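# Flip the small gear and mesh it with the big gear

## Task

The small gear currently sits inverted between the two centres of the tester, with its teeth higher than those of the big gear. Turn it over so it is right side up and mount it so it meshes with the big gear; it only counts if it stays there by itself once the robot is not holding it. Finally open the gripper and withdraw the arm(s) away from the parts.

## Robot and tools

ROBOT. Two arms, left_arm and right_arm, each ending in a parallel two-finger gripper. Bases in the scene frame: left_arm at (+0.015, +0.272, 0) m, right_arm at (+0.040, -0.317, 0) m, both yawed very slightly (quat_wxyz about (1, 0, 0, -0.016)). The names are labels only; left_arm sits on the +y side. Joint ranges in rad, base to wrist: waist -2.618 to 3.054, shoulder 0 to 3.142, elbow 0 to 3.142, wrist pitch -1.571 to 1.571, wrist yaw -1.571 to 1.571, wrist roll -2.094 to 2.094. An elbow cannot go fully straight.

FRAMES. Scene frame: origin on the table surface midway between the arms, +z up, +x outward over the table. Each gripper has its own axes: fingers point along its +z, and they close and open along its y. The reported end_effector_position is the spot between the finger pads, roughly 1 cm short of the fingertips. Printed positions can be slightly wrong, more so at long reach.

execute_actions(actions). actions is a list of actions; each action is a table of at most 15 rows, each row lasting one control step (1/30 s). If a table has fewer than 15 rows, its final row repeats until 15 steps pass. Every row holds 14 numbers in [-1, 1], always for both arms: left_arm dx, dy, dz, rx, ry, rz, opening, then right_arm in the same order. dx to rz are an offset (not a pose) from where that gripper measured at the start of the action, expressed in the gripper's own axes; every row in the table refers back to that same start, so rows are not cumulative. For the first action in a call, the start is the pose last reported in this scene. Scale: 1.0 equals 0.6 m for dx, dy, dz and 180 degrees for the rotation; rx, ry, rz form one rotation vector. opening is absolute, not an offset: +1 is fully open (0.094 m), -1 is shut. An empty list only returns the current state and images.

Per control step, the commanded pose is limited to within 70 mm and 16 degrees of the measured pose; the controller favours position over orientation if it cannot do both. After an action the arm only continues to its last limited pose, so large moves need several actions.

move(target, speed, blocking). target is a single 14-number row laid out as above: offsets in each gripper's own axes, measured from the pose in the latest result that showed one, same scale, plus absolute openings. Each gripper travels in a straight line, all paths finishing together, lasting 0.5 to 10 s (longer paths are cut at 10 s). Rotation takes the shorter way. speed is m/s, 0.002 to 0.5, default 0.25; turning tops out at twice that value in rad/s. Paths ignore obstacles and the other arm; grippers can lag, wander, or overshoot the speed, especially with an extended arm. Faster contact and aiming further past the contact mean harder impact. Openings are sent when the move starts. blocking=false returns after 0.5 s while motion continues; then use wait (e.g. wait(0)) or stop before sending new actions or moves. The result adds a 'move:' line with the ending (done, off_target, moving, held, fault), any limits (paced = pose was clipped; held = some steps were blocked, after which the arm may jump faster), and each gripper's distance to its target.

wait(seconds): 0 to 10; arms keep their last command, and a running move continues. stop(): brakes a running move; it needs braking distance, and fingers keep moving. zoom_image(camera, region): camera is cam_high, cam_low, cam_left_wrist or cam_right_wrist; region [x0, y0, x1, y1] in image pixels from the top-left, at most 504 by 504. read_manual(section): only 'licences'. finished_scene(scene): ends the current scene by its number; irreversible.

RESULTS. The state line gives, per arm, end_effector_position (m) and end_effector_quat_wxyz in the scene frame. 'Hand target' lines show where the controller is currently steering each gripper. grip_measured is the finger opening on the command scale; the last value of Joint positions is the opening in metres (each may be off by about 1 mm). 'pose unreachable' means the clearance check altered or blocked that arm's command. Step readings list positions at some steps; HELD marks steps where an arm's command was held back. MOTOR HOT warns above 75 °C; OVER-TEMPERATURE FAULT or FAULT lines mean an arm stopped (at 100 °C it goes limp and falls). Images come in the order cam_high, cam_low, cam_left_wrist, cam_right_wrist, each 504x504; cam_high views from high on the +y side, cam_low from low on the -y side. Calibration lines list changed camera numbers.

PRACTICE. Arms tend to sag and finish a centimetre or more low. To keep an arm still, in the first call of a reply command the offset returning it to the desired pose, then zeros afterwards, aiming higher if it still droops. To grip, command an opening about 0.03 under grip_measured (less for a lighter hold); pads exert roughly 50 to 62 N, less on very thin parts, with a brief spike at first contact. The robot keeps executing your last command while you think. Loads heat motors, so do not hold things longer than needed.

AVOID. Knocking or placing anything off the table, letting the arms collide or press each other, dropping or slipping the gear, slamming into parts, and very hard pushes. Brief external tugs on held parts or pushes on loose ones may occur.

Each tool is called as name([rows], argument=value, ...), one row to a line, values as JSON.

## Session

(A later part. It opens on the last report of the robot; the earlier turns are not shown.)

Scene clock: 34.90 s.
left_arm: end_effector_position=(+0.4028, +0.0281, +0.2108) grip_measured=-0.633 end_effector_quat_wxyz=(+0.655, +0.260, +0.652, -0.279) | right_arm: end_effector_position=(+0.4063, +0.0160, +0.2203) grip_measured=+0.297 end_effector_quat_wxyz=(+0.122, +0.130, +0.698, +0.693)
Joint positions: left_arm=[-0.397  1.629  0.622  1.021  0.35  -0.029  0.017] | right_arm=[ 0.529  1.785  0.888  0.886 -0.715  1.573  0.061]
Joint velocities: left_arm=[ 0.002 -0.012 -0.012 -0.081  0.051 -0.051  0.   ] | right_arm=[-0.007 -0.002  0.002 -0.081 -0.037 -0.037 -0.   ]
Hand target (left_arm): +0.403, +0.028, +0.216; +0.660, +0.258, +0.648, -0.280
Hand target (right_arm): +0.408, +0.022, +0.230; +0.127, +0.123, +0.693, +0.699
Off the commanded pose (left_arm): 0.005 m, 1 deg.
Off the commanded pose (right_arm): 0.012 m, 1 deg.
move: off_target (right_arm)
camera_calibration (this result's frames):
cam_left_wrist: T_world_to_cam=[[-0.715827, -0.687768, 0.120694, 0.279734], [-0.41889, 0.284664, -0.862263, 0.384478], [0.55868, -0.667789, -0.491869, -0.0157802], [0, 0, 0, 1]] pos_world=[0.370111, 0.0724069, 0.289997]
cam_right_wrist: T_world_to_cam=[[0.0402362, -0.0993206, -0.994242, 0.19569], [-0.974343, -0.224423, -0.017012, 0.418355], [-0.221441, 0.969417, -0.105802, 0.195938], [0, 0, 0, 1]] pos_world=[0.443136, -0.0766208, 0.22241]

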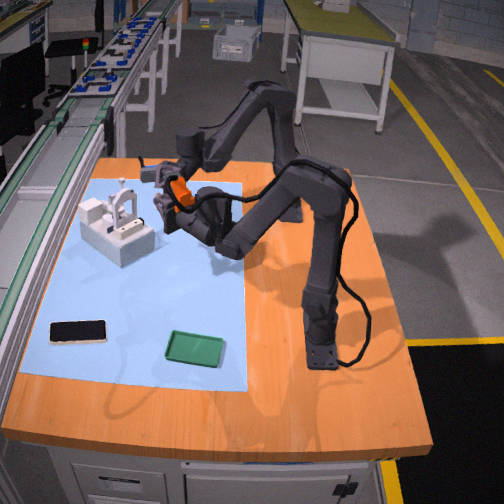

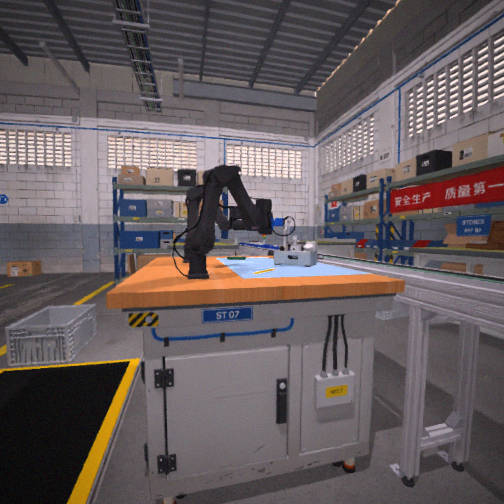

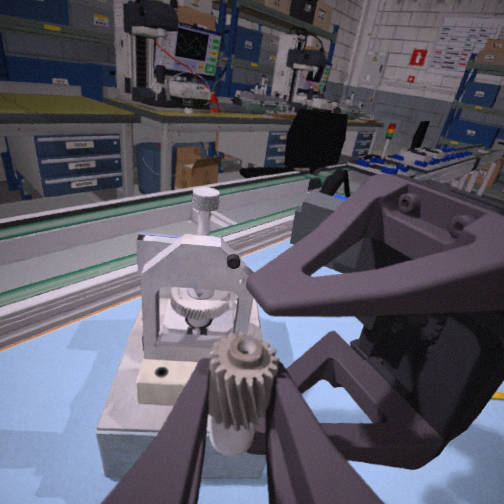

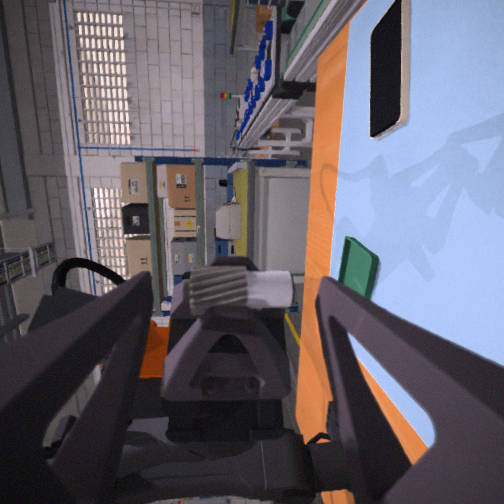

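move(target=[-0.008,0,0,0,-0.004,0,-0.68, 0,0.014,0.024,-0.004,0,-0.004,0.1], speed=0.04)

Scene clock: 35.83 s.
left_arm: end_effector_position=(+0.4028, +0.0281, +0.2102) grip_measured=-0.633 end_effector_quat_wxyz=(+0.654, +0.259, +0.653, -0.279) | right_arm: end_effector_position=(+0.4091, +0.0228, +0.2187) grip_measured=+0.103 end_effector_quat_wxyz=(+0.122, +0.133, +0.699, +0.692)
Joint positions: left_arm=[-0.397  1.629  0.622  1.019  0.35  -0.029  0.017] | right_arm=[ 0.543  1.804  0.91   0.878 -0.697  1.573  0.052]
Joint velocities: left_arm=[ 0.012  0.002 -0.002 -0.168 -0.007 -0.037 -0.   ] | right_arm=[-0.007 -0.007 -0.002 -0.051  0.007 -0.081 -0.001]
Hand target (left_arm): +0.403, +0.028, +0.216; +0.659, +0.258, +0.648, -0.280
Hand target (right_arm): +0.411, +0.029, +0.229; +0.127, +0.125, +0.694, +0.697
Off the commanded pose (left_arm): 0.005 m, 1 deg.
Off the commanded pose (right_arm): 0.012 m, 1 deg.
move: off_target (right_arm)
camera_calibration (this result's frames):
cam_left_wrist: T_world_to_cam=[[-0.715473, -0.68783, 0.122421, 0.279309], [-0.42144, 0.285161, -0.860855, 0.384652], [0.557213, -0.667512, -0.493904, -0.0150877], [0, 0, 0, 1]] pos_world=[0.370353, 0.0723586, 0.289484]
cam_right_wrist: T_world_to_cam=[[0.0356928, -0.102048, -0.994139, 0.196602], [-0.97517, -0.221116, -0.0123143, 0.421826], [-0.218564, 0.969894, -0.107406, 0.188967], [0, 0, 0, 1]] pos_world=[0.445636, -0.0699421, 0.22094]

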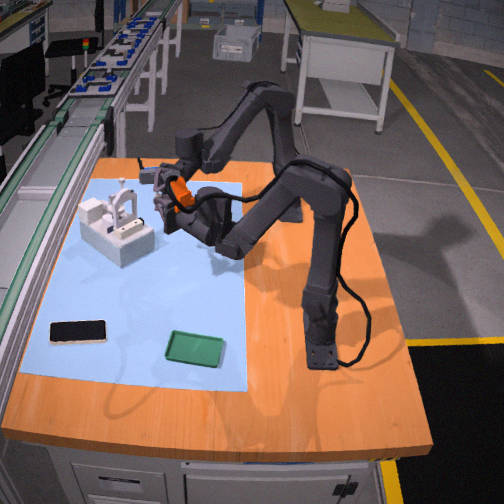

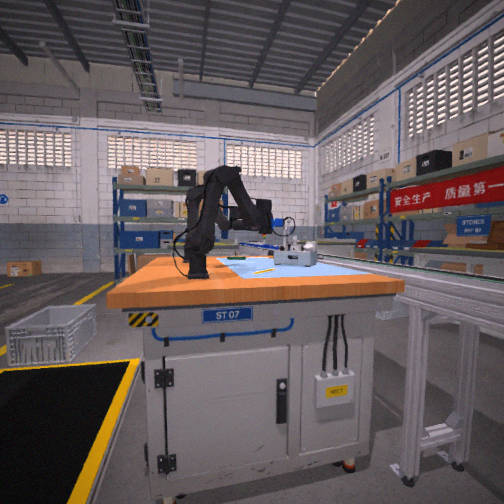

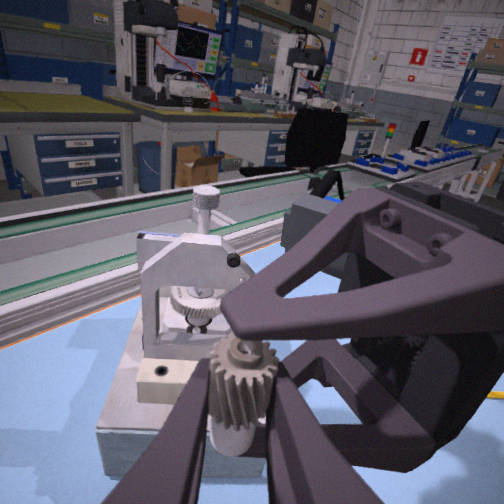

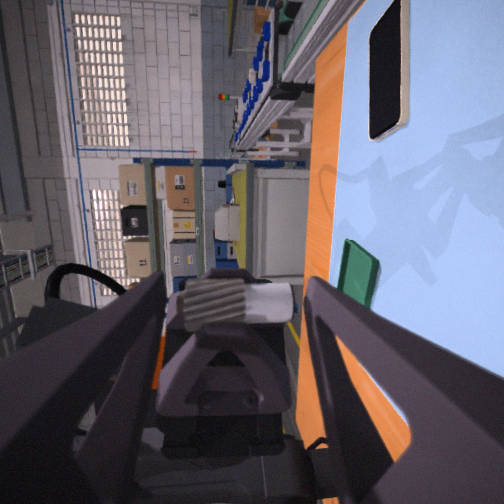

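execute_actions([
  [[-0.008,0,0,0,-0.004,0,-0.68, 0,0.008,0,-0.003,0,-0.003,-0.15]],
  [[-0.008,0,0,0,-0.004,0,-0.68, 0,0.008,0,-0.003,0,-0.003,-0.3]],
])

Scene clock: 36.93 s.
left_arm: end_effector_position=(+0.4028, +0.0281, +0.2099) grip_measured=-0.633 end_effector_quat_wxyz=(+0.654, +0.259, +0.654, -0.279) | right_arm: end_effector_position=(+0.4092, +0.0227, +0.2186) grip_measured=-0.164 end_effector_quat_wxyz=(+0.122, +0.133, +0.699, +0.692)
Joint positions: left_arm=[-0.397  1.629  0.622  1.018  0.35  -0.031  0.017] | right_arm=[ 0.543  1.804  0.91   0.877 -0.696  1.573  0.039]
Joint velocities: left_arm=[-0.002  0.012 -0.002 -0.037 -0.11  -0.022  0.   ] | right_arm=[-0.002  0.012 -0.002  0.066 -0.007 -0.007 -0.001]
Hand target (left_arm): +0.403, +0.028, +0.215; +0.658, +0.257, +0.650, -0.281
Hand target (right_arm): +0.409, +0.023, +0.223; +0.126, +0.129, +0.696, +0.695
Off the commanded pose (left_arm): 0.005 m, 1 deg.
Off the commanded pose (right_arm): 0.005 m, 1 deg.
Step readings (end_effector_position; steps 1 to 15: 1st action; 16 to 30: 2nd action):
0: left_arm (+0.4028, +0.0281, +0.2102) | right_arm (+0.4092, +0.0227, +0.2186)
1: left_arm (+0.4028, +0.0281, +0.2102) | right_arm (+0.4092, +0.0227, +0.2186)
2: left_arm (+0.4028, +0.0281, +0.2100) | right_arm (+0.4092, +0.0227, +0.2187)
4: left_arm (+0.4028, +0.0281, +0.2099) | right_arm (+0.4092, +0.0227, +0.2186)
8: left_arm (+0.4028, +0.0281, +0.2099) | right_arm (+0.4092, +0.0227, +0.2186)
15: left_arm (+0.4028, +0.0281, +0.2099) | right_arm (+0.4092, +0.0227, +0.2186)
16: left_arm (+0.4028, +0.0281, +0.2099) | right_arm (+0.4092, +0.0227, +0.2186)
17: left_arm (+0.4028, +0.0281, +0.2099) | right_arm (+0.4092, +0.0227, +0.2186)
19: left_arm (+0.4028, +0.0281, +0.2099) | right_arm (+0.4092, +0.0227, +0.2186)
23: left_arm (+0.4028, +0.0281, +0.2099) | right_arm (+0.4092, +0.0227, +0.2186)
30: end_effector_position above
camera_calibration (this result's frames):
cam_left_wrist: T_world_to_cam=[[-0.715193, -0.687707, 0.124729, 0.278743], [-0.423484, 0.284414, -0.860099, 0.385105], [0.556021, -0.667958, -0.494644, -0.0145766], [0, 0, 0, 1]] pos_world=[0.370546, 0.0724276, 0.289251]
cam_right_wrist: T_world_to_cam=[[0.0353262, -0.102252, -0.994131, 0.196671], [-0.975258, -0.220747, -0.0119504, 0.421829], [-0.218229, 0.969956, -0.107521, 0.188882], [0, 0, 0, 1]] pos_world=[0.445664, -0.0699803, 0.220866]

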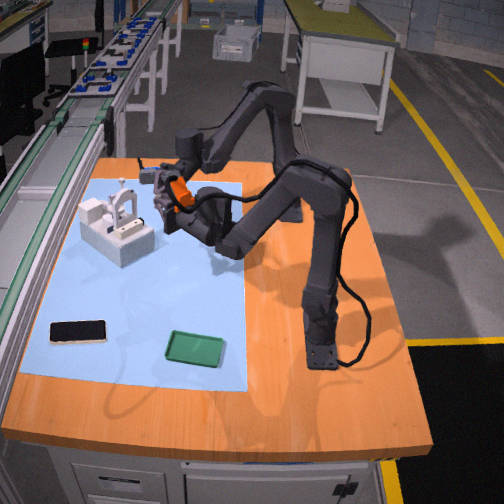

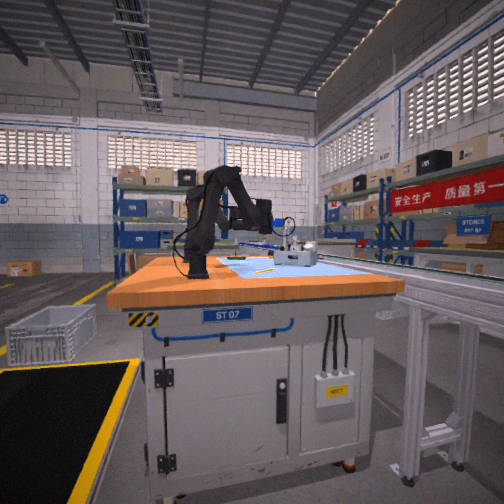

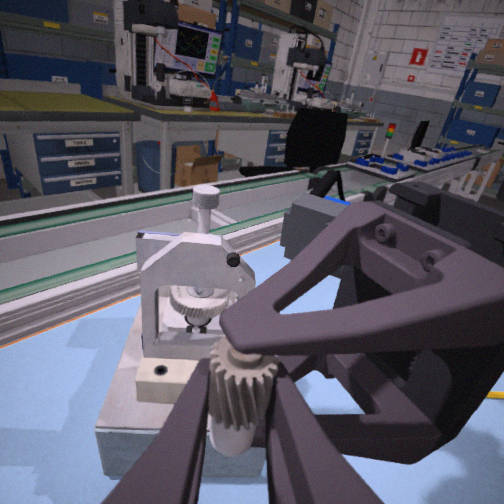

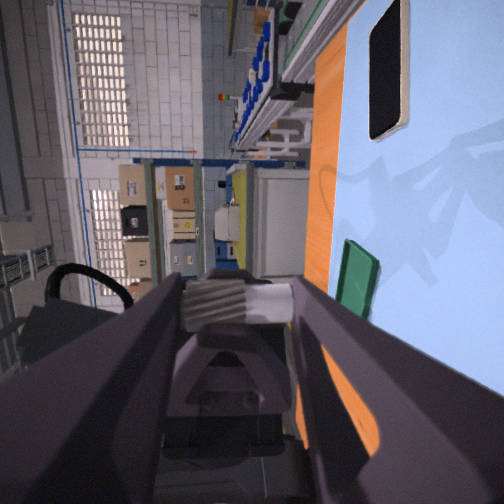

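execute_actions(actions=[])

Scene clock: 37.67 s.
left_arm: end_effector_position=(+0.4028, +0.0281, +0.2099) grip_measured=-0.633 end_effector_quat_wxyz=(+0.654, +0.259, +0.654, -0.280) | right_arm: end_effector_position=(+0.4092, +0.0227, +0.2186) grip_measured=-0.164 end_effector_quat_wxyz=(+0.122, +0.133, +0.699, +0.692)
Joint positions: left_arm=[-0.397  1.629  0.622  1.018  0.35  -0.032  0.017] | right_arm=[ 0.543  1.804  0.91   0.877 -0.696  1.573  0.039]
Joint velocities: left_arm=[-0.022 -0.002  0.002 -0.051 -0.037  0.007 -0.001] | right_arm=[-0.017  0.017 -0.022  0.066  0.066  0.007 -0.   ]
Hand target (left_arm): +0.403, +0.028, +0.215; +0.658, +0.257, +0.650, -0.281
Hand target (right_arm): +0.409, +0.023, +0.223; +0.126, +0.129, +0.696, +0.695
Off the commanded pose (left_arm): 0.005 m, 1 deg.
Off the commanded pose (right_arm): 0.005 m, 1 deg.
camera_calibration (this result's frames):
cam_left_wrist: T_world_to_cam=[[-0.715163, -0.68767, 0.125108, 0.27865], [-0.423714, 0.284183, -0.860062, 0.385196], [0.555886, -0.668094, -0.494613, -0.0145249], [0, 0, 0, 1]] pos_world=[0.370568, 0.0724493, 0.289247]
cam_right_wrist: T_world_to_cam=[[0.0353262, -0.102252, -0.994131, 0.196671], [-0.975258, -0.220747, -0.0119504, 0.421829], [-0.218229, 0.969956, -0.107521, 0.188882], [0, 0, 0, 1]] pos_world=[0.445664, -0.0699803, 0.220866]

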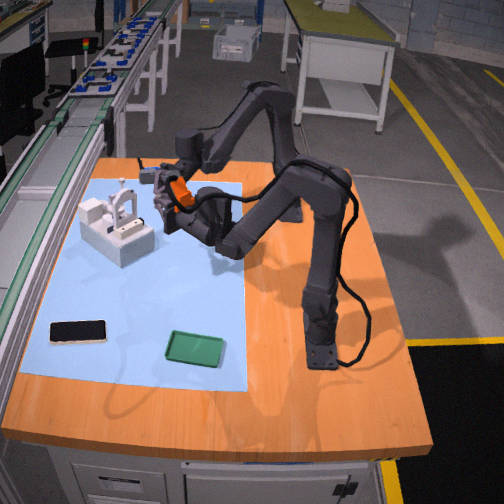

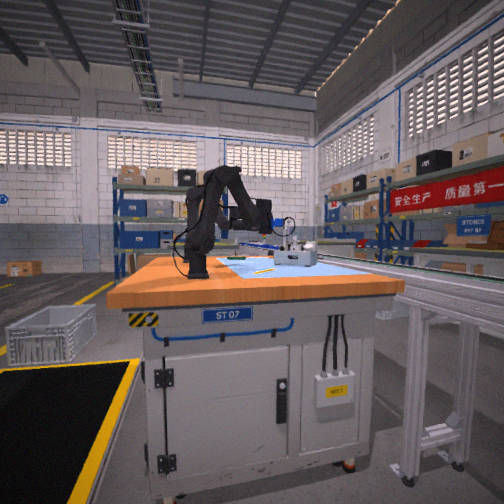

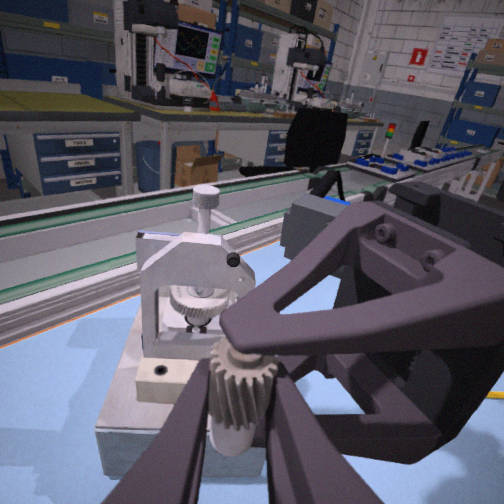

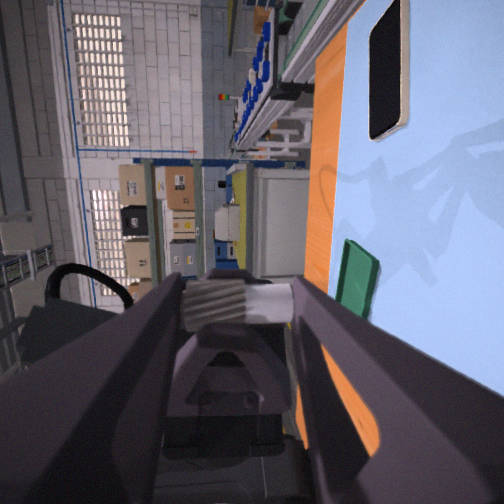

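execute_actions([
  [[-0.008,0,0,0,-0.004,0,-0.68, 0,0.008,0,-0.003,0,-0.003,-0.08]],
  [[-0.008,0,0,0,-0.004,0,-0.68, 0.016,0.008,0,-0.003,0,-0.003,-0.08]],
  [[-0.008,0,0,0,-0.004,0,-0.68, 0.01,0.008,0,-0.003,0,-0.003,-0.08]],
])

Scene clock: 39.50 s.
left_arm: end_effector_position=(+0.4029, +0.0281, +0.2077) grip_measured=-0.633 end_effector_quat_wxyz=(+0.650, +0.258, +0.658, -0.280) | right_arm: end_effector_position=(+0.4093, +0.0230, +0.2161) grip_measured=-0.083 end_effector_quat_wxyz=(+0.126, +0.138, +0.699, +0.690)
Joint positions: left_arm=[-0.397  1.629  0.622  1.008  0.35  -0.034  0.017] | right_arm=[ 0.549  1.804  0.902  0.881 -0.678  1.573  0.043]
Joint velocities: left_arm=[ 0.002 -0.002 -0.002  0.007 -0.022 -0.007 -0.001] | right_arm=[-0.012  0.002  0.002 -0.022  0.007 -0.007 -0.001]
Hand target (left_arm): +0.403, +0.028, +0.213; +0.655, +0.256, +0.653, -0.282
Hand target (right_arm): +0.403, +0.025, +0.221; +0.128, +0.133, +0.697, +0.693
Off the commanded pose (left_arm): 0.005 m, 1 deg.
Off the commanded pose (right_arm): 0.008 m, 1 deg.
Step readings (end_effector_position; steps 1 to 15: 1st action; 16 to 30: 2nd action; 31 to 45: 3rd action):
0: left_arm (+0.4028, +0.0281, +0.2099) | right_arm (+0.4092, +0.0227, +0.2186)
1: left_arm (+0.4028, +0.0281, +0.2099) | right_arm (+0.4092, +0.0227, +0.2186)
2: left_arm (+0.4028, +0.0281, +0.2099) | right_arm (+0.4092, +0.0227, +0.2186)
4: left_arm (+0.4028, +0.0281, +0.2099) | right_arm (+0.4092, +0.0227, +0.2186)
8: left_arm (+0.4028, +0.0281, +0.2099) | right_arm (+0.4092, +0.0227, +0.2186)
15: left_arm (+0.4028, +0.0281, +0.2099) | right_arm (+0.4092, +0.0227, +0.2186)
16: left_arm (+0.4028, +0.0281, +0.2099) | right_arm (+0.4094, +0.0227, +0.2184)
17: left_arm (+0.4028, +0.0281, +0.2097) | right_arm (+0.4092, +0.0227, +0.2178)
19: left_arm (+0.4029, +0.0281, +0.2088) | right_arm (+0.4088, +0.0230, +0.2167)
23: left_arm (+0.4029, +0.0281, +0.2081) | right_arm (+0.4086, +0.0233, +0.2160)
30: left_arm (+0.4029, +0.0281, +0.2080) | right_arm (+0.4087, +0.0233, +0.2161)
31: left_arm (+0.4029, +0.0281, +0.2079) | right_arm (+0.4088, +0.0232, +0.2161)
32: left_arm (+0.4029, +0.0281, +0.2078) | right_arm (+0.4089, +0.0232, +0.2161)
34: left_arm (+0.4029, +0.0281, +0.2077) | right_arm (+0.4090, +0.0231, +0.2161)
38: left_arm (+0.4029, +0.0281, +0.2077) | right_arm (+0.4092, +0.0231, +0.2161)
45: end_effector_position above
camera_calibration (this result's frames):
cam_left_wrist: T_world_to_cam=[[-0.713867, -0.687905, 0.131074, 0.277173], [-0.432457, 0.285838, -0.855148, 0.385785], [0.550794, -0.667146, -0.50154, -0.012148], [0, 0, 0, 1]] pos_world=[0.371391, 0.0722917, 0.28748]
cam_right_wrist: T_world_to_cam=[[0.0305218, -0.105034, -0.994, 0.196204], [-0.978073, -0.208106, -0.00804264, 0.42195], [-0.206013, 0.97245, -0.109082, 0.183622], [0, 0, 0, 1]] pos_world=[0.444538, -0.070145, 0.21845]

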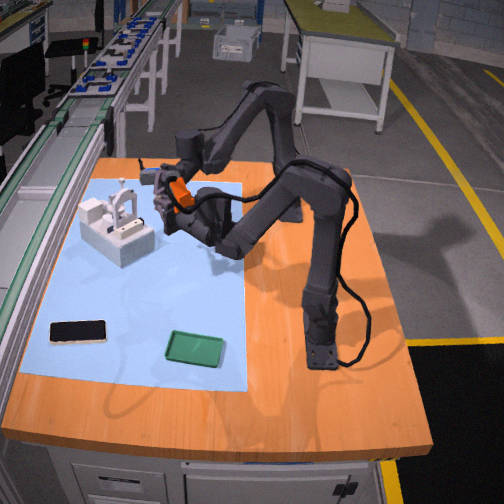

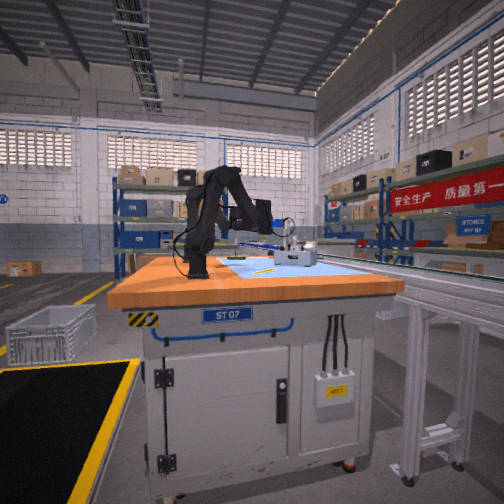

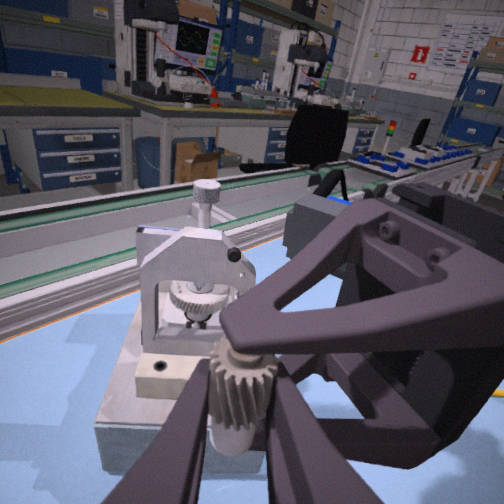

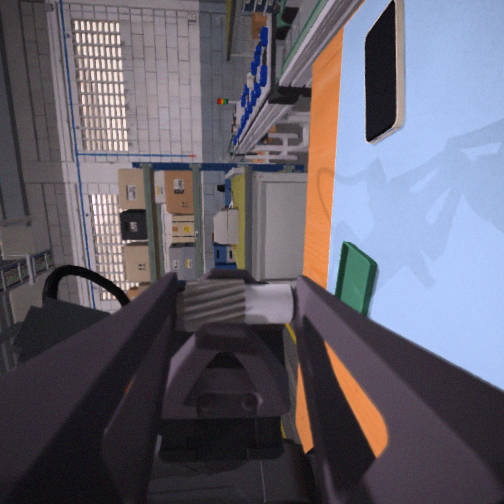

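execute_actions([
  [[-0.012,0,0,0,-0.006,0,-0.68, 0.014,0.014,0,-0.006,0.016,-0.003,0.03]],
  [[-0.008,0,0,0,-0.004,0,-0.68, 0.0,0.008,0,-0.003,0.0,-0.003,0.03]],
])

Scene clock: 40.63 s.
left_arm: end_effector_position=(+0.4029, +0.0281, +0.2077) grip_measured=-0.633 end_effector_quat_wxyz=(+0.649, +0.256, +0.658, -0.282) | right_arm: end_effector_position=(+0.4024, +0.0256, +0.2162) grip_measured=+0.027 end_effector_quat_wxyz=(+0.110, +0.125, +0.702, +0.693)
Joint positions: left_arm=[-0.397  1.629  0.622  1.008  0.35  -0.038  0.017] | right_arm=[ 0.549  1.804  0.902  0.881 -0.719  1.575  0.048]
Joint velocities: left_arm=[-0.012  0.007 -0.012 -0.051  0.007  0.022  0.   ] | right_arm=[-0.007 -0.007 -0.002 -0.037 -0.022 -0.022  0.   ]
Hand target (left_arm): +0.403, +0.028, +0.213; +0.654, +0.255, +0.654, -0.283
Hand target (right_arm): +0.402, +0.026, +0.221; +0.114, +0.121, +0.699, +0.696
Off the commanded pose (left_arm): 0.005 m, 1 deg.
Off the commanded pose (right_arm): 0.005 m, 1 deg.
Step readings (end_effector_position; steps 1 to 15: 1st action; 16 to 30: 2nd action):
0: left_arm (+0.4029, +0.0281, +0.2077) | right_arm (+0.4093, +0.0230, +0.2161)
1: left_arm (+0.4029, +0.0281, +0.2077) | right_arm (+0.4085, +0.0234, +0.2161)
2: left_arm (+0.4029, +0.0281, +0.2077) | right_arm (+0.4073, +0.0238, +0.2161)
4: left_arm (+0.4029, +0.0281, +0.2077) | right_arm (+0.4053, +0.0245, +0.2162)
8: left_arm (+0.4029, +0.0281, +0.2077) | right_arm (+0.4034, +0.0252, +0.2162)
15: left_arm (+0.4029, +0.0281, +0.2077) | right_arm (+0.4024, +0.0256, +0.2162)
16: left_arm (+0.4029, +0.0281, +0.2077) | right_arm (+0.4024, +0.0256, +0.2162)
17: left_arm (+0.4029, +0.0281, +0.2077) | right_arm (+0.4024, +0.0256, +0.2162)
19: left_arm (+0.4029, +0.0281, +0.2077) | right_arm (+0.4024, +0.0256, +0.2162)
23: left_arm (+0.4029, +0.0281, +0.2077) | right_arm (+0.4024, +0.0256, +0.2162)
30: end_effector_position above
camera_calibration (this result's frames):
cam_left_wrist: T_world_to_cam=[[-0.71348, -0.687502, 0.135232, 0.276141], [-0.434979, 0.283293, -0.854715, 0.386783], [0.549308, -0.668645, -0.501173, -0.0115836], [0, 0, 0, 1]] pos_world=[0.371627, 0.0725297, 0.287441]
cam_right_wrist: T_world_to_cam=[[0.0325927, -0.10234, -0.994215, 0.195923], [-0.968697, -0.248166, -0.00621103, 0.412605], [-0.246095, 0.963296, -0.107225, 0.195695], [0, 0, 0, 1]] pos_world=[0.441463, -0.0660671, 0.218336]

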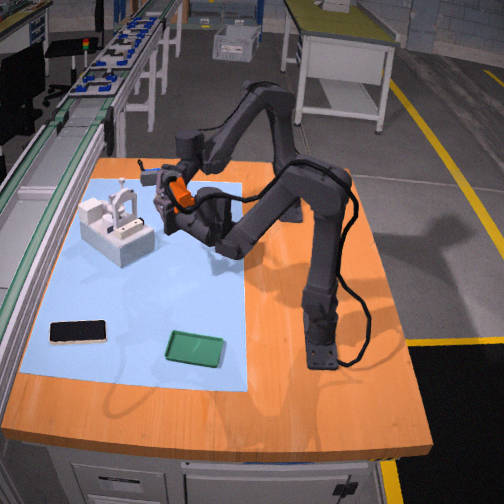

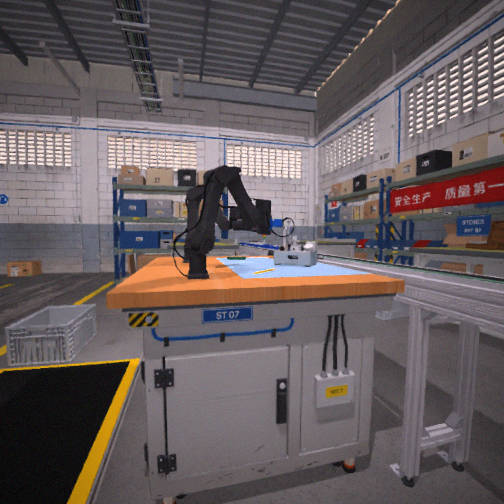

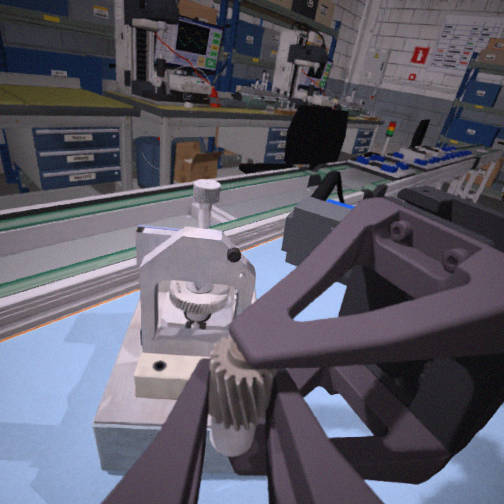

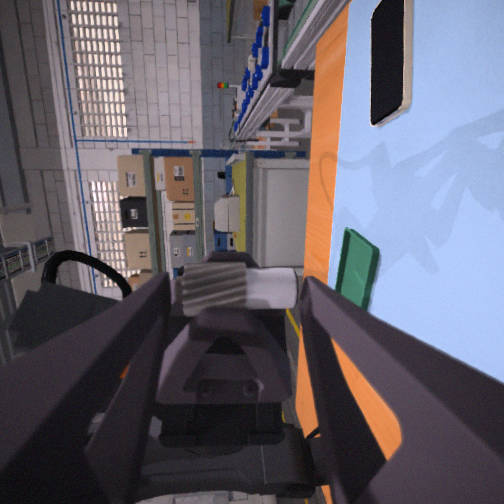

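execute_actions([
  [[-0.008,0,0,0,-0.004,0,-0.68, 0.0,0.012,0.02,-0.003,0.0,-0.003,0.03]],
  [[-0.008,0,0,0,-0.004,0,-0.68, 0.0,0.008,0,-0.003,0.0,-0.003,0.03]],
])

Scene clock: 46.47 s.
left_arm: end_effector_position=(+0.4029, +0.0281, +0.2074) grip_measured=-0.633 end_effector_quat_wxyz=(+0.649, +0.256, +0.659, -0.282) | right_arm: end_effector_position=(+0.4041, +0.0300, +0.2132) grip_measured=+0.027 end_effector_quat_wxyz=(+0.109, +0.128, +0.703, +0.691)
Joint positions: left_arm=[-0.397  1.629  0.622  1.007  0.35  -0.04   0.017] | right_arm=[ 0.558  1.819  0.915  0.875 -0.707  1.575  0.048]
Joint velocities: left_arm=[-0.002  0.012  0.007  0.037  0.037 -0.022  0.   ] | right_arm=[ 0.002 -0.012 -0.002 -0.037  0.066  0.051 -0.   ]
Hand target (left_arm): +0.403, +0.028, +0.212; +0.653, +0.254, +0.655, -0.283
Hand target (right_arm): +0.404, +0.030, +0.218; +0.113, +0.124, +0.701, +0.693
Off the commanded pose (left_arm): 0.005 m, 1 deg.
Off the commanded pose (right_arm): 0.005 m, 1 deg.
Step readings (end_effector_position; steps 1 to 15: 1st action; 16 to 30: 2nd action):
0: left_arm (+0.4029, +0.0281, +0.2077) | right_arm (+0.4024, +0.0256, +0.2162)
1: left_arm (+0.4029, +0.0281, +0.2077) | right_arm (+0.4026, +0.0259, +0.2161)
2: left_arm (+0.4029, +0.0281, +0.2077) | right_arm (+0.4034, +0.0268, +0.2158)
4: left_arm (+0.4029, +0.0281, +0.2077) | right_arm (+0.4042, +0.0287, +0.2149)
8: left_arm (+0.4029, +0.0281, +0.2074) | right_arm (+0.4040, +0.0300, +0.2132)
15: left_arm (+0.4029, +0.0281, +0.2074) | right_arm (+0.4041, +0.0300, +0.2132)
16: left_arm (+0.4029, +0.0281, +0.2074) | right_arm (+0.4041, +0.0300, +0.2132)
17: left_arm (+0.4029, +0.0281, +0.2074) | right_arm (+0.4041, +0.0300, +0.2132)
19: left_arm (+0.4029, +0.0281, +0.2074) | right_arm (+0.4041, +0.0300, +0.2132)
23: left_arm (+0.4029, +0.0281, +0.2074) | right_arm (+0.4041, +0.0300, +0.2132)
30: end_effector_position above
camera_calibration (this result's frames):
cam_left_wrist: T_world_to_cam=[[-0.713109, -0.687403, 0.137672, 0.275532], [-0.43731, 0.28268, -0.853728, 0.387224], [0.547938, -0.669007, -0.50219, -0.0109924], [0, 0, 0, 1]] pos_world=[0.371845, 0.072587, 0.287131]
cam_right_wrist: T_world_to_cam=[[0.0252348, -0.106842, -0.993956, 0.196344], [-0.969372, -0.245592, 0.00178851, 0.413813], [-0.244299, 0.963467, -0.109767, 0.191325], [0, 0, 0, 1]] pos_world=[0.442925, -0.0617284, 0.215418]

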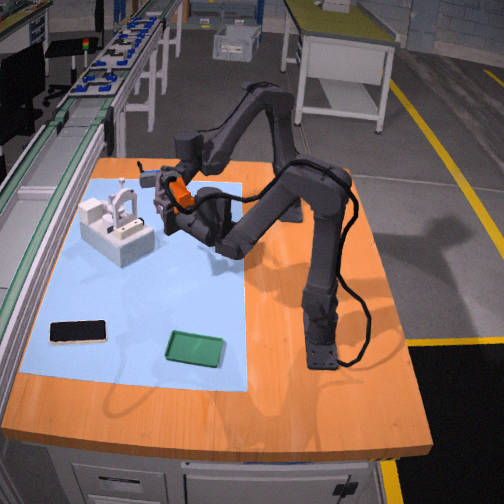

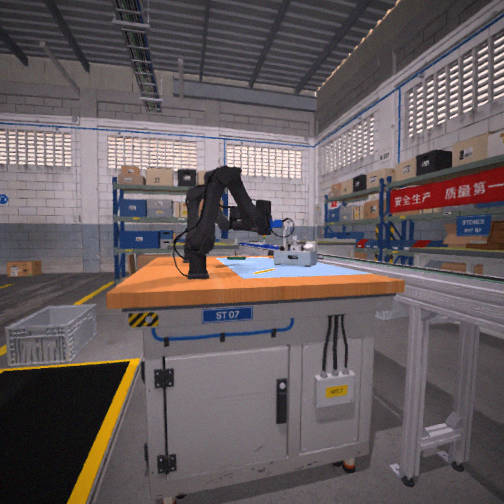

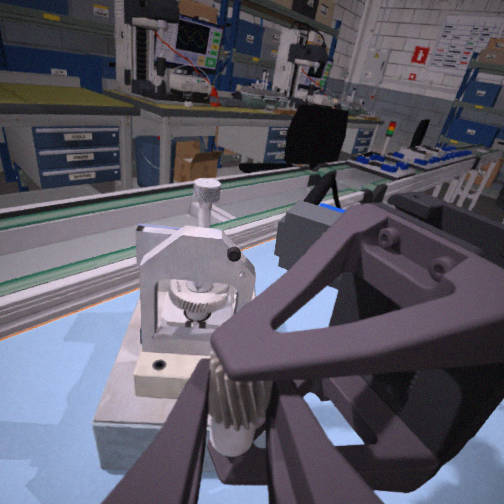

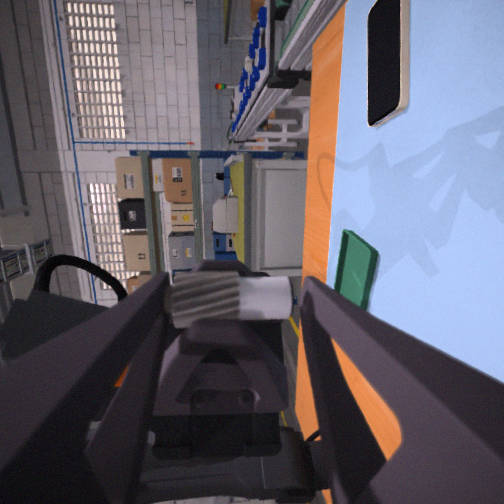

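Good. Close while lifting the right a bit.

execute_actions([
  [[-0.006,0,0,0,-0.003,0,-0.68, 0.0,0.02,0.0,-0.01,0.0,-0.006,0.0],[-0.006,0,0,0,-0.003,0,-0.68, 0.0,0.02,0.0,-0.01,0.0,-0.006,-0.03],[-0.006,0,0,0,-0.003,0,-0.68, 0.0,0.02,0.0,-0.01,0.0,-0.006,-0.06],[-0.006,0,0,0,-0.003,0,-0.68, 0.0,0.02,0.0,-0.01,0.0,-0.006,-0.09],[-0.006,0,0,0,-0.003,0,-0.68, 0.0,0.02,0.0,-0.01,0.0,-0.006,-0.12],[-0.006,0,0,0,-0.003,0,-0.68, 0.0,0.02,0.0,-0.01,0.0,-0.006,-0.15],[-0.006,0,0,0,-0.003,0,-0.68, 0.0,0.02,0.0,-0.01,0.0,-0.006,-0.18],[-0.006,0,0,0,-0.003,0,-0.68, 0.0,0.02,0.0,-0.01,0.0,-0.006,-0.22]],
  [[-0.006,0,0,0,-0.003,0,-0.68, 0.0,0.012,0,-0.004,0.0,-0.003,-0.22]],
])

Scene clock: 47.77 s.
left_arm: end_effector_position=(+0.4029, +0.0281, +0.2066) grip_measured=-0.633 end_effector_quat_wxyz=(+0.647, +0.256, +0.660, -0.282) | right_arm: end_effector_position=(+0.4041, +0.0300, +0.2155) grip_measured=-0.146 end_effector_quat_wxyz=(+0.111, +0.126, +0.701, +0.693)
Joint positions: left_arm=[-0.397  1.629  0.622  1.004  0.35  -0.041  0.017] | right_arm=[ 0.558  1.819  0.915  0.886 -0.707  1.578  0.04 ]
Joint velocities: left_arm=[ 0.007 -0.012 -0.002  0.051 -0.066  0.066 -0.   ] | right_arm=[-0.002  0.012 -0.012 -0.066  0.007  0.066 -0.001]
Hand target (left_arm): +0.403, +0.028, +0.210; +0.650, +0.254, +0.657, -0.283
Hand target (right_arm): +0.404, +0.030, +0.223; +0.115, +0.122, +0.697, +0.697
Off the commanded pose (left_arm): 0.004 m, 1 deg.
Off the commanded pose (right_arm): 0.007 m, 1 deg.
Step readings (end_effector_position; steps 1 to 15: 1st action; 16 to 30: 2nd action):
0: left_arm (+0.4029, +0.0281, +0.2074) | right_arm (+0.4041, +0.0300, +0.2132)
1: left_arm (+0.4029, +0.0281, +0.2073) | right_arm (+0.4041, +0.0300, +0.2135)
2: left_arm (+0.4029, +0.0281, +0.2072) | right_arm (+0.4041, +0.0300, +0.2139)
4: left_arm (+0.4029, +0.0281, +0.2069) | right_arm (+0.4041, +0.0300, +0.2149)
8: left_arm (+0.4029, +0.0281, +0.2066) | right_arm (+0.4041, +0.0300, +0.2155)
15: left_arm (+0.4029, +0.0281, +0.2066) | right_arm (+0.4041, +0.0300, +0.2155)
16: left_arm (+0.4029, +0.0281, +0.2066) | right_arm (+0.4041, +0.0300, +0.2155)
17: left_arm (+0.4029, +0.0281, +0.2066) | right_arm (+0.4041, +0.0300, +0.2155)
19: left_arm (+0.4029, +0.0281, +0.2066) | right_arm (+0.4041, +0.0300, +0.2155)
23: left_arm (+0.4029, +0.0281, +0.2066) | right_arm (+0.4041, +0.0300, +0.2155)
30: end_effector_position above
camera_calibration (this result's frames):
cam_left_wrist: T_world_to_cam=[[-0.712649, -0.687504, 0.13953, 0.275066], [-0.440134, 0.283303, -0.852069, 0.387381], [0.546272, -0.668638, -0.50449, -0.0102197], [0, 0, 0, 1]] pos_world=[0.372108, 0.0725292, 0.28654]
cam_right_wrist: T_world_to_cam=[[0.0321986, -0.100116, -0.994455, 0.195778], [-0.969368, -0.245523, -0.00666843, 0.415683], [-0.243494, 0.964207, -0.104955, 0.190184], [0, 0, 0, 1]] pos_world=[0.442955, -0.0617158, 0.217425]

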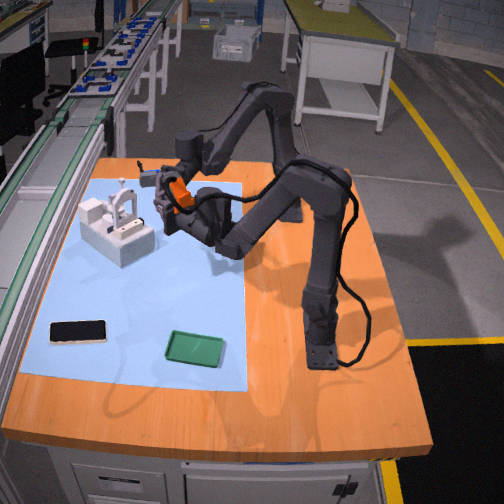

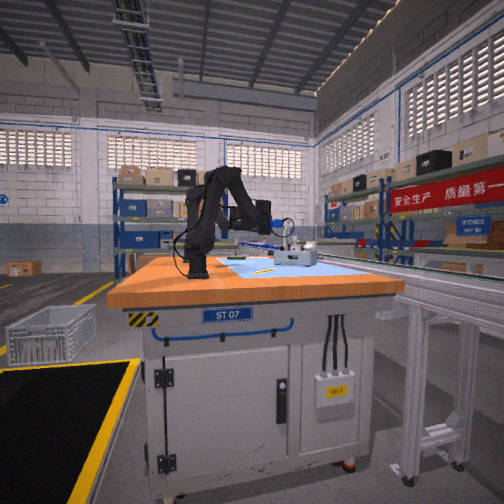

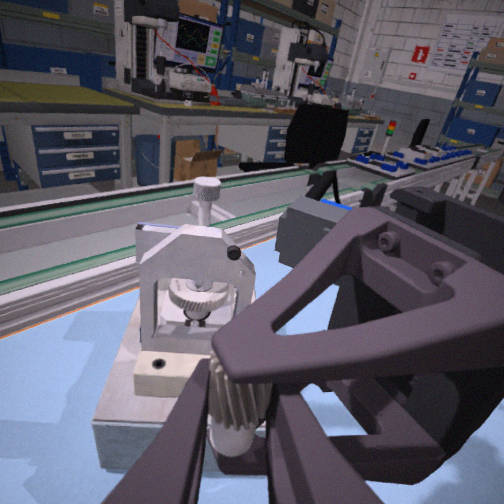

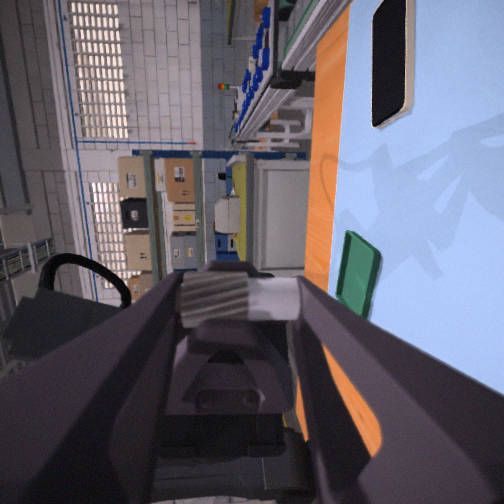

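execute_actions([
  [[-0.008,0,0,0,-0.004,0,-0.6, 0.0,0.012,0,-0.004,0.0,-0.003,-0.25]],
  [[-0.008,0,0,0,-0.004,0,-0.42, 0.0,0.012,0,-0.004,0.0,-0.003,-0.25]],
])

move(target=[-0.03,0,-0.11,0,0,0,-0.42, 0,0.01,0,0,0,0,-0.25], speed=0.12)

Scene clock: 48.97 s.
left_arm: end_effector_position=(+0.4029, +0.0281, +0.2066) grip_measured=-0.422 end_effector_quat_wxyz=(+0.647, +0.255, +0.660, -0.283) | right_arm: end_effector_position=(+0.4041, +0.0300, +0.2139) grip_measured=-0.146 end_effector_quat_wxyz=(+0.109, +0.128, +0.702, +0.692)
Joint positions: left_arm=[-0.397  1.629  0.622  1.004  0.35  -0.042  0.027] | right_arm=[ 0.558  1.819  0.915  0.879 -0.707  1.578  0.04 ]
Joint velocities: left_arm=[ 0.012 -0.002 -0.002 -0.051  0.007 -0.037 -0.001] | right_arm=[ 0.007 -0.002 -0.012 -0.081  0.022 -0.095 -0.001]
Hand target (left_arm): +0.403, +0.028, +0.211; +0.651, +0.254, +0.656, -0.284
Hand target (right_arm): +0.404, +0.030, +0.223; +0.115, +0.122, +0.697, +0.697
Off the commanded pose (left_arm): 0.005 m, 1 deg.
Off the commanded pose (right_arm): 0.009 m, 1 deg.
Step readings (end_effector_position; steps 1 to 15: 1st action; 16 to 30: 2nd action):
0: left_arm (+0.4029, +0.0281, +0.2066) | right_arm (+0.4041, +0.0300, +0.2155)
1: left_arm (+0.4029, +0.0281, +0.2066) | right_arm (+0.4041, +0.0300, +0.2155)
2: left_arm (+0.4029, +0.0281, +0.2066) | right_arm (+0.4041, +0.0300, +0.2155)
4: left_arm (+0.4029, +0.0281, +0.2066) | right_arm (+0.4041, +0.0300, +0.2155)
8: left_arm (+0.4029, +0.0281, +0.2066) | right_arm (+0.4041, +0.0300, +0.2155)
15: left_arm (+0.4029, +0.0281, +0.2066) | right_arm (+0.4041, +0.0300, +0.2155)
16: left_arm (+0.4029, +0.0281, +0.2066) | right_arm (+0.4041, +0.0300, +0.2154)
17: left_arm (+0.4029, +0.0281, +0.2066) | right_arm (+0.4041, +0.0300, +0.2152)
19: left_arm (+0.4029, +0.0281, +0.2066) | right_arm (+0.4041, +0.0300, +0.2146)
23: left_arm (+0.4029, +0.0281, +0.2066) | right_arm (+0.4041, +0.0300, +0.2142)
30: end_effector_position above
camera_calibration (this result's frames):
cam_left_wrist: T_world_to_cam=[[-0.712535, -0.687393, 0.140663, 0.274782], [-0.440821, 0.282609, -0.851944, 0.387652], [0.545868, -0.669047, -0.504386, -0.0100669], [0, 0, 0, 1]] pos_world=[0.372172, 0.0725941, 0.286529]
cam_right_wrist: T_world_to_cam=[[0.0256425, -0.103934, -0.994254, 0.196937], [-0.969388, -0.245535, 0.000665604, 0.414078], [-0.244193, 0.9638, -0.107048, 0.190771], [0, 0, 0, 1]] pos_world=[0.442937, -0.061726, 0.215951]

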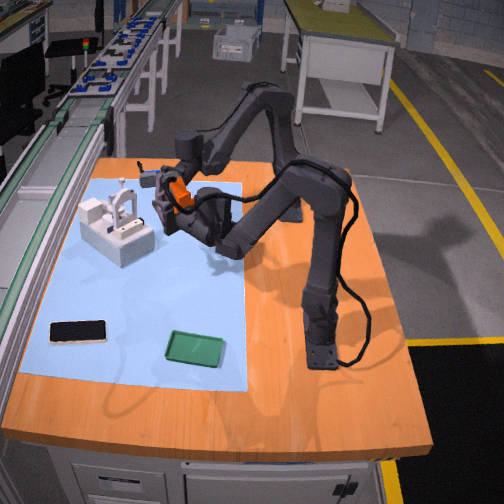

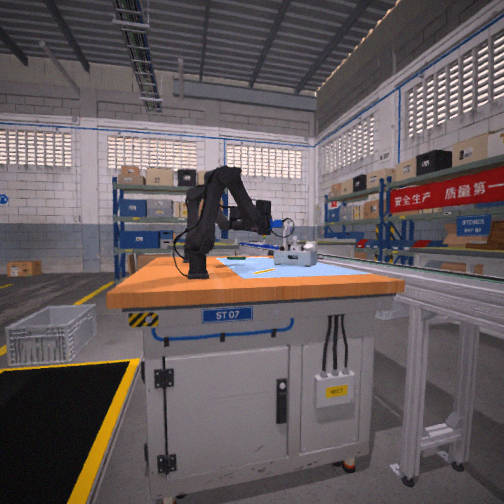

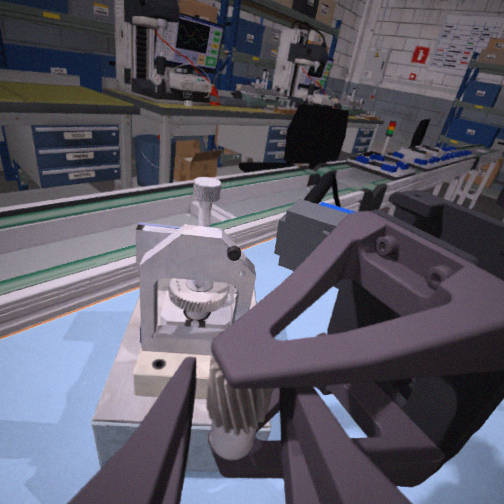

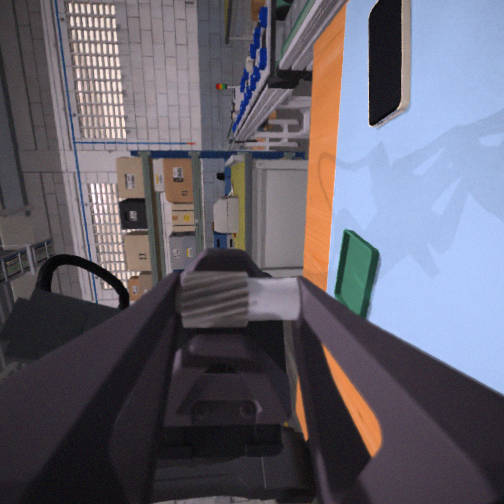

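Scene clock: 50.13 s.
left_arm: end_effector_position=(+0.3597, +0.0721, +0.2242) grip_measured=-0.422 end_effector_quat_wxyz=(+0.648, +0.256, +0.659, -0.284) | right_arm: end_effector_position=(+0.4039, +0.0299, +0.2071) grip_measured=-0.146 end_effector_quat_wxyz=(+0.100, +0.137, +0.710, +0.684)
Joint positions: left_arm=[-0.3    1.338  0.454  0.884  0.45  -0.042  0.027] | right_arm=[ 0.558  1.819  0.915  0.845 -0.707  1.578  0.04 ]
Joint velocities: left_arm=[-0.002 -0.012  0.002 -0.081  0.022  0.022  0.001] | right_arm=[-0.007 -0.002  0.012 -0.066 -0.066 -0.095  0.   ]
Hand target (left_arm): +0.357, +0.076, +0.225; +0.647, +0.255, +0.660, -0.283
Hand target (right_arm): +0.404, +0.030, +0.220; +0.109, +0.128, +0.702, +0.692
Off the commanded pose (left_arm): 0.004 m, 0 deg.
Off the commanded pose (right_arm): 0.013 m, 2 deg.
move: off_target (right_arm)
camera_calibration (this result's frames):
cam_left_wrist: T_world_to_cam=[[-0.714758, -0.685314, 0.13952, 0.272724], [-0.437688, 0.282729, -0.853518, 0.370418], [0.545482, -0.671125, -0.502036, 0.0515757], [0, 0, 0, 1]] pos_world=[0.328925, 0.116787, 0.304001]
cam_right_wrist: T_world_to_cam=[[-0.00285414, -0.120526, -0.992706, 0.201823], [-0.968911, -0.245257, 0.0325627, 0.406995], [-0.247393, 0.961937, -0.116079, 0.193338], [0, 0, 0, 1]] pos_world=[0.442748, -0.0618361, 0.20954]

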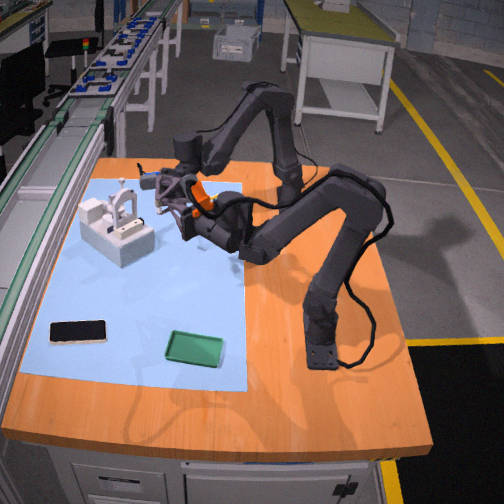

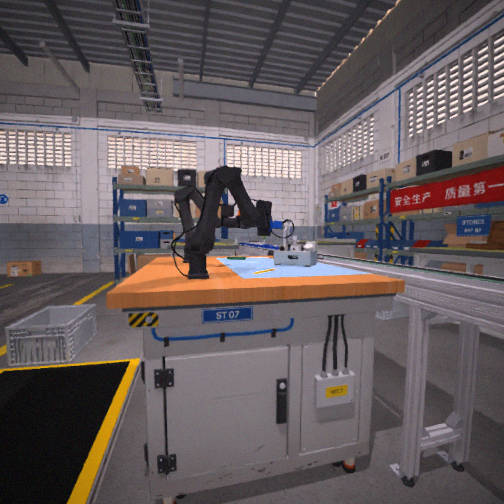

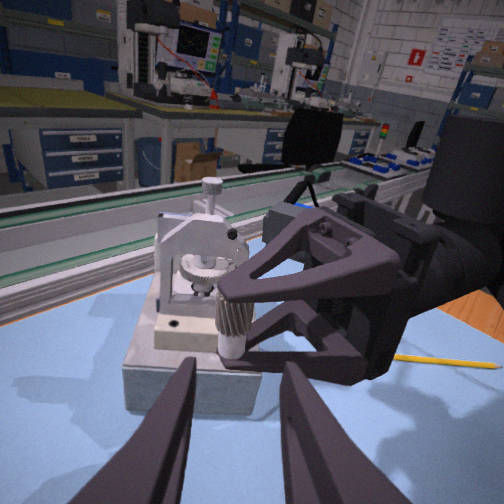

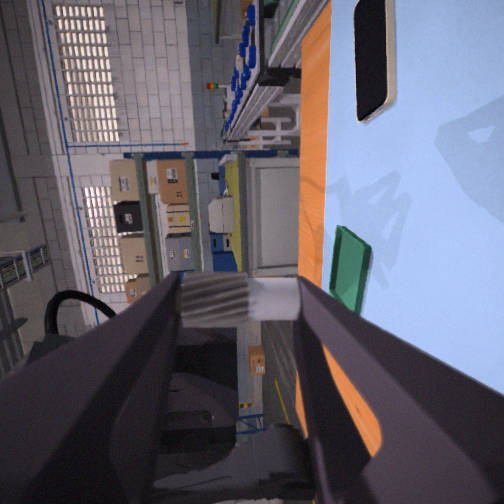

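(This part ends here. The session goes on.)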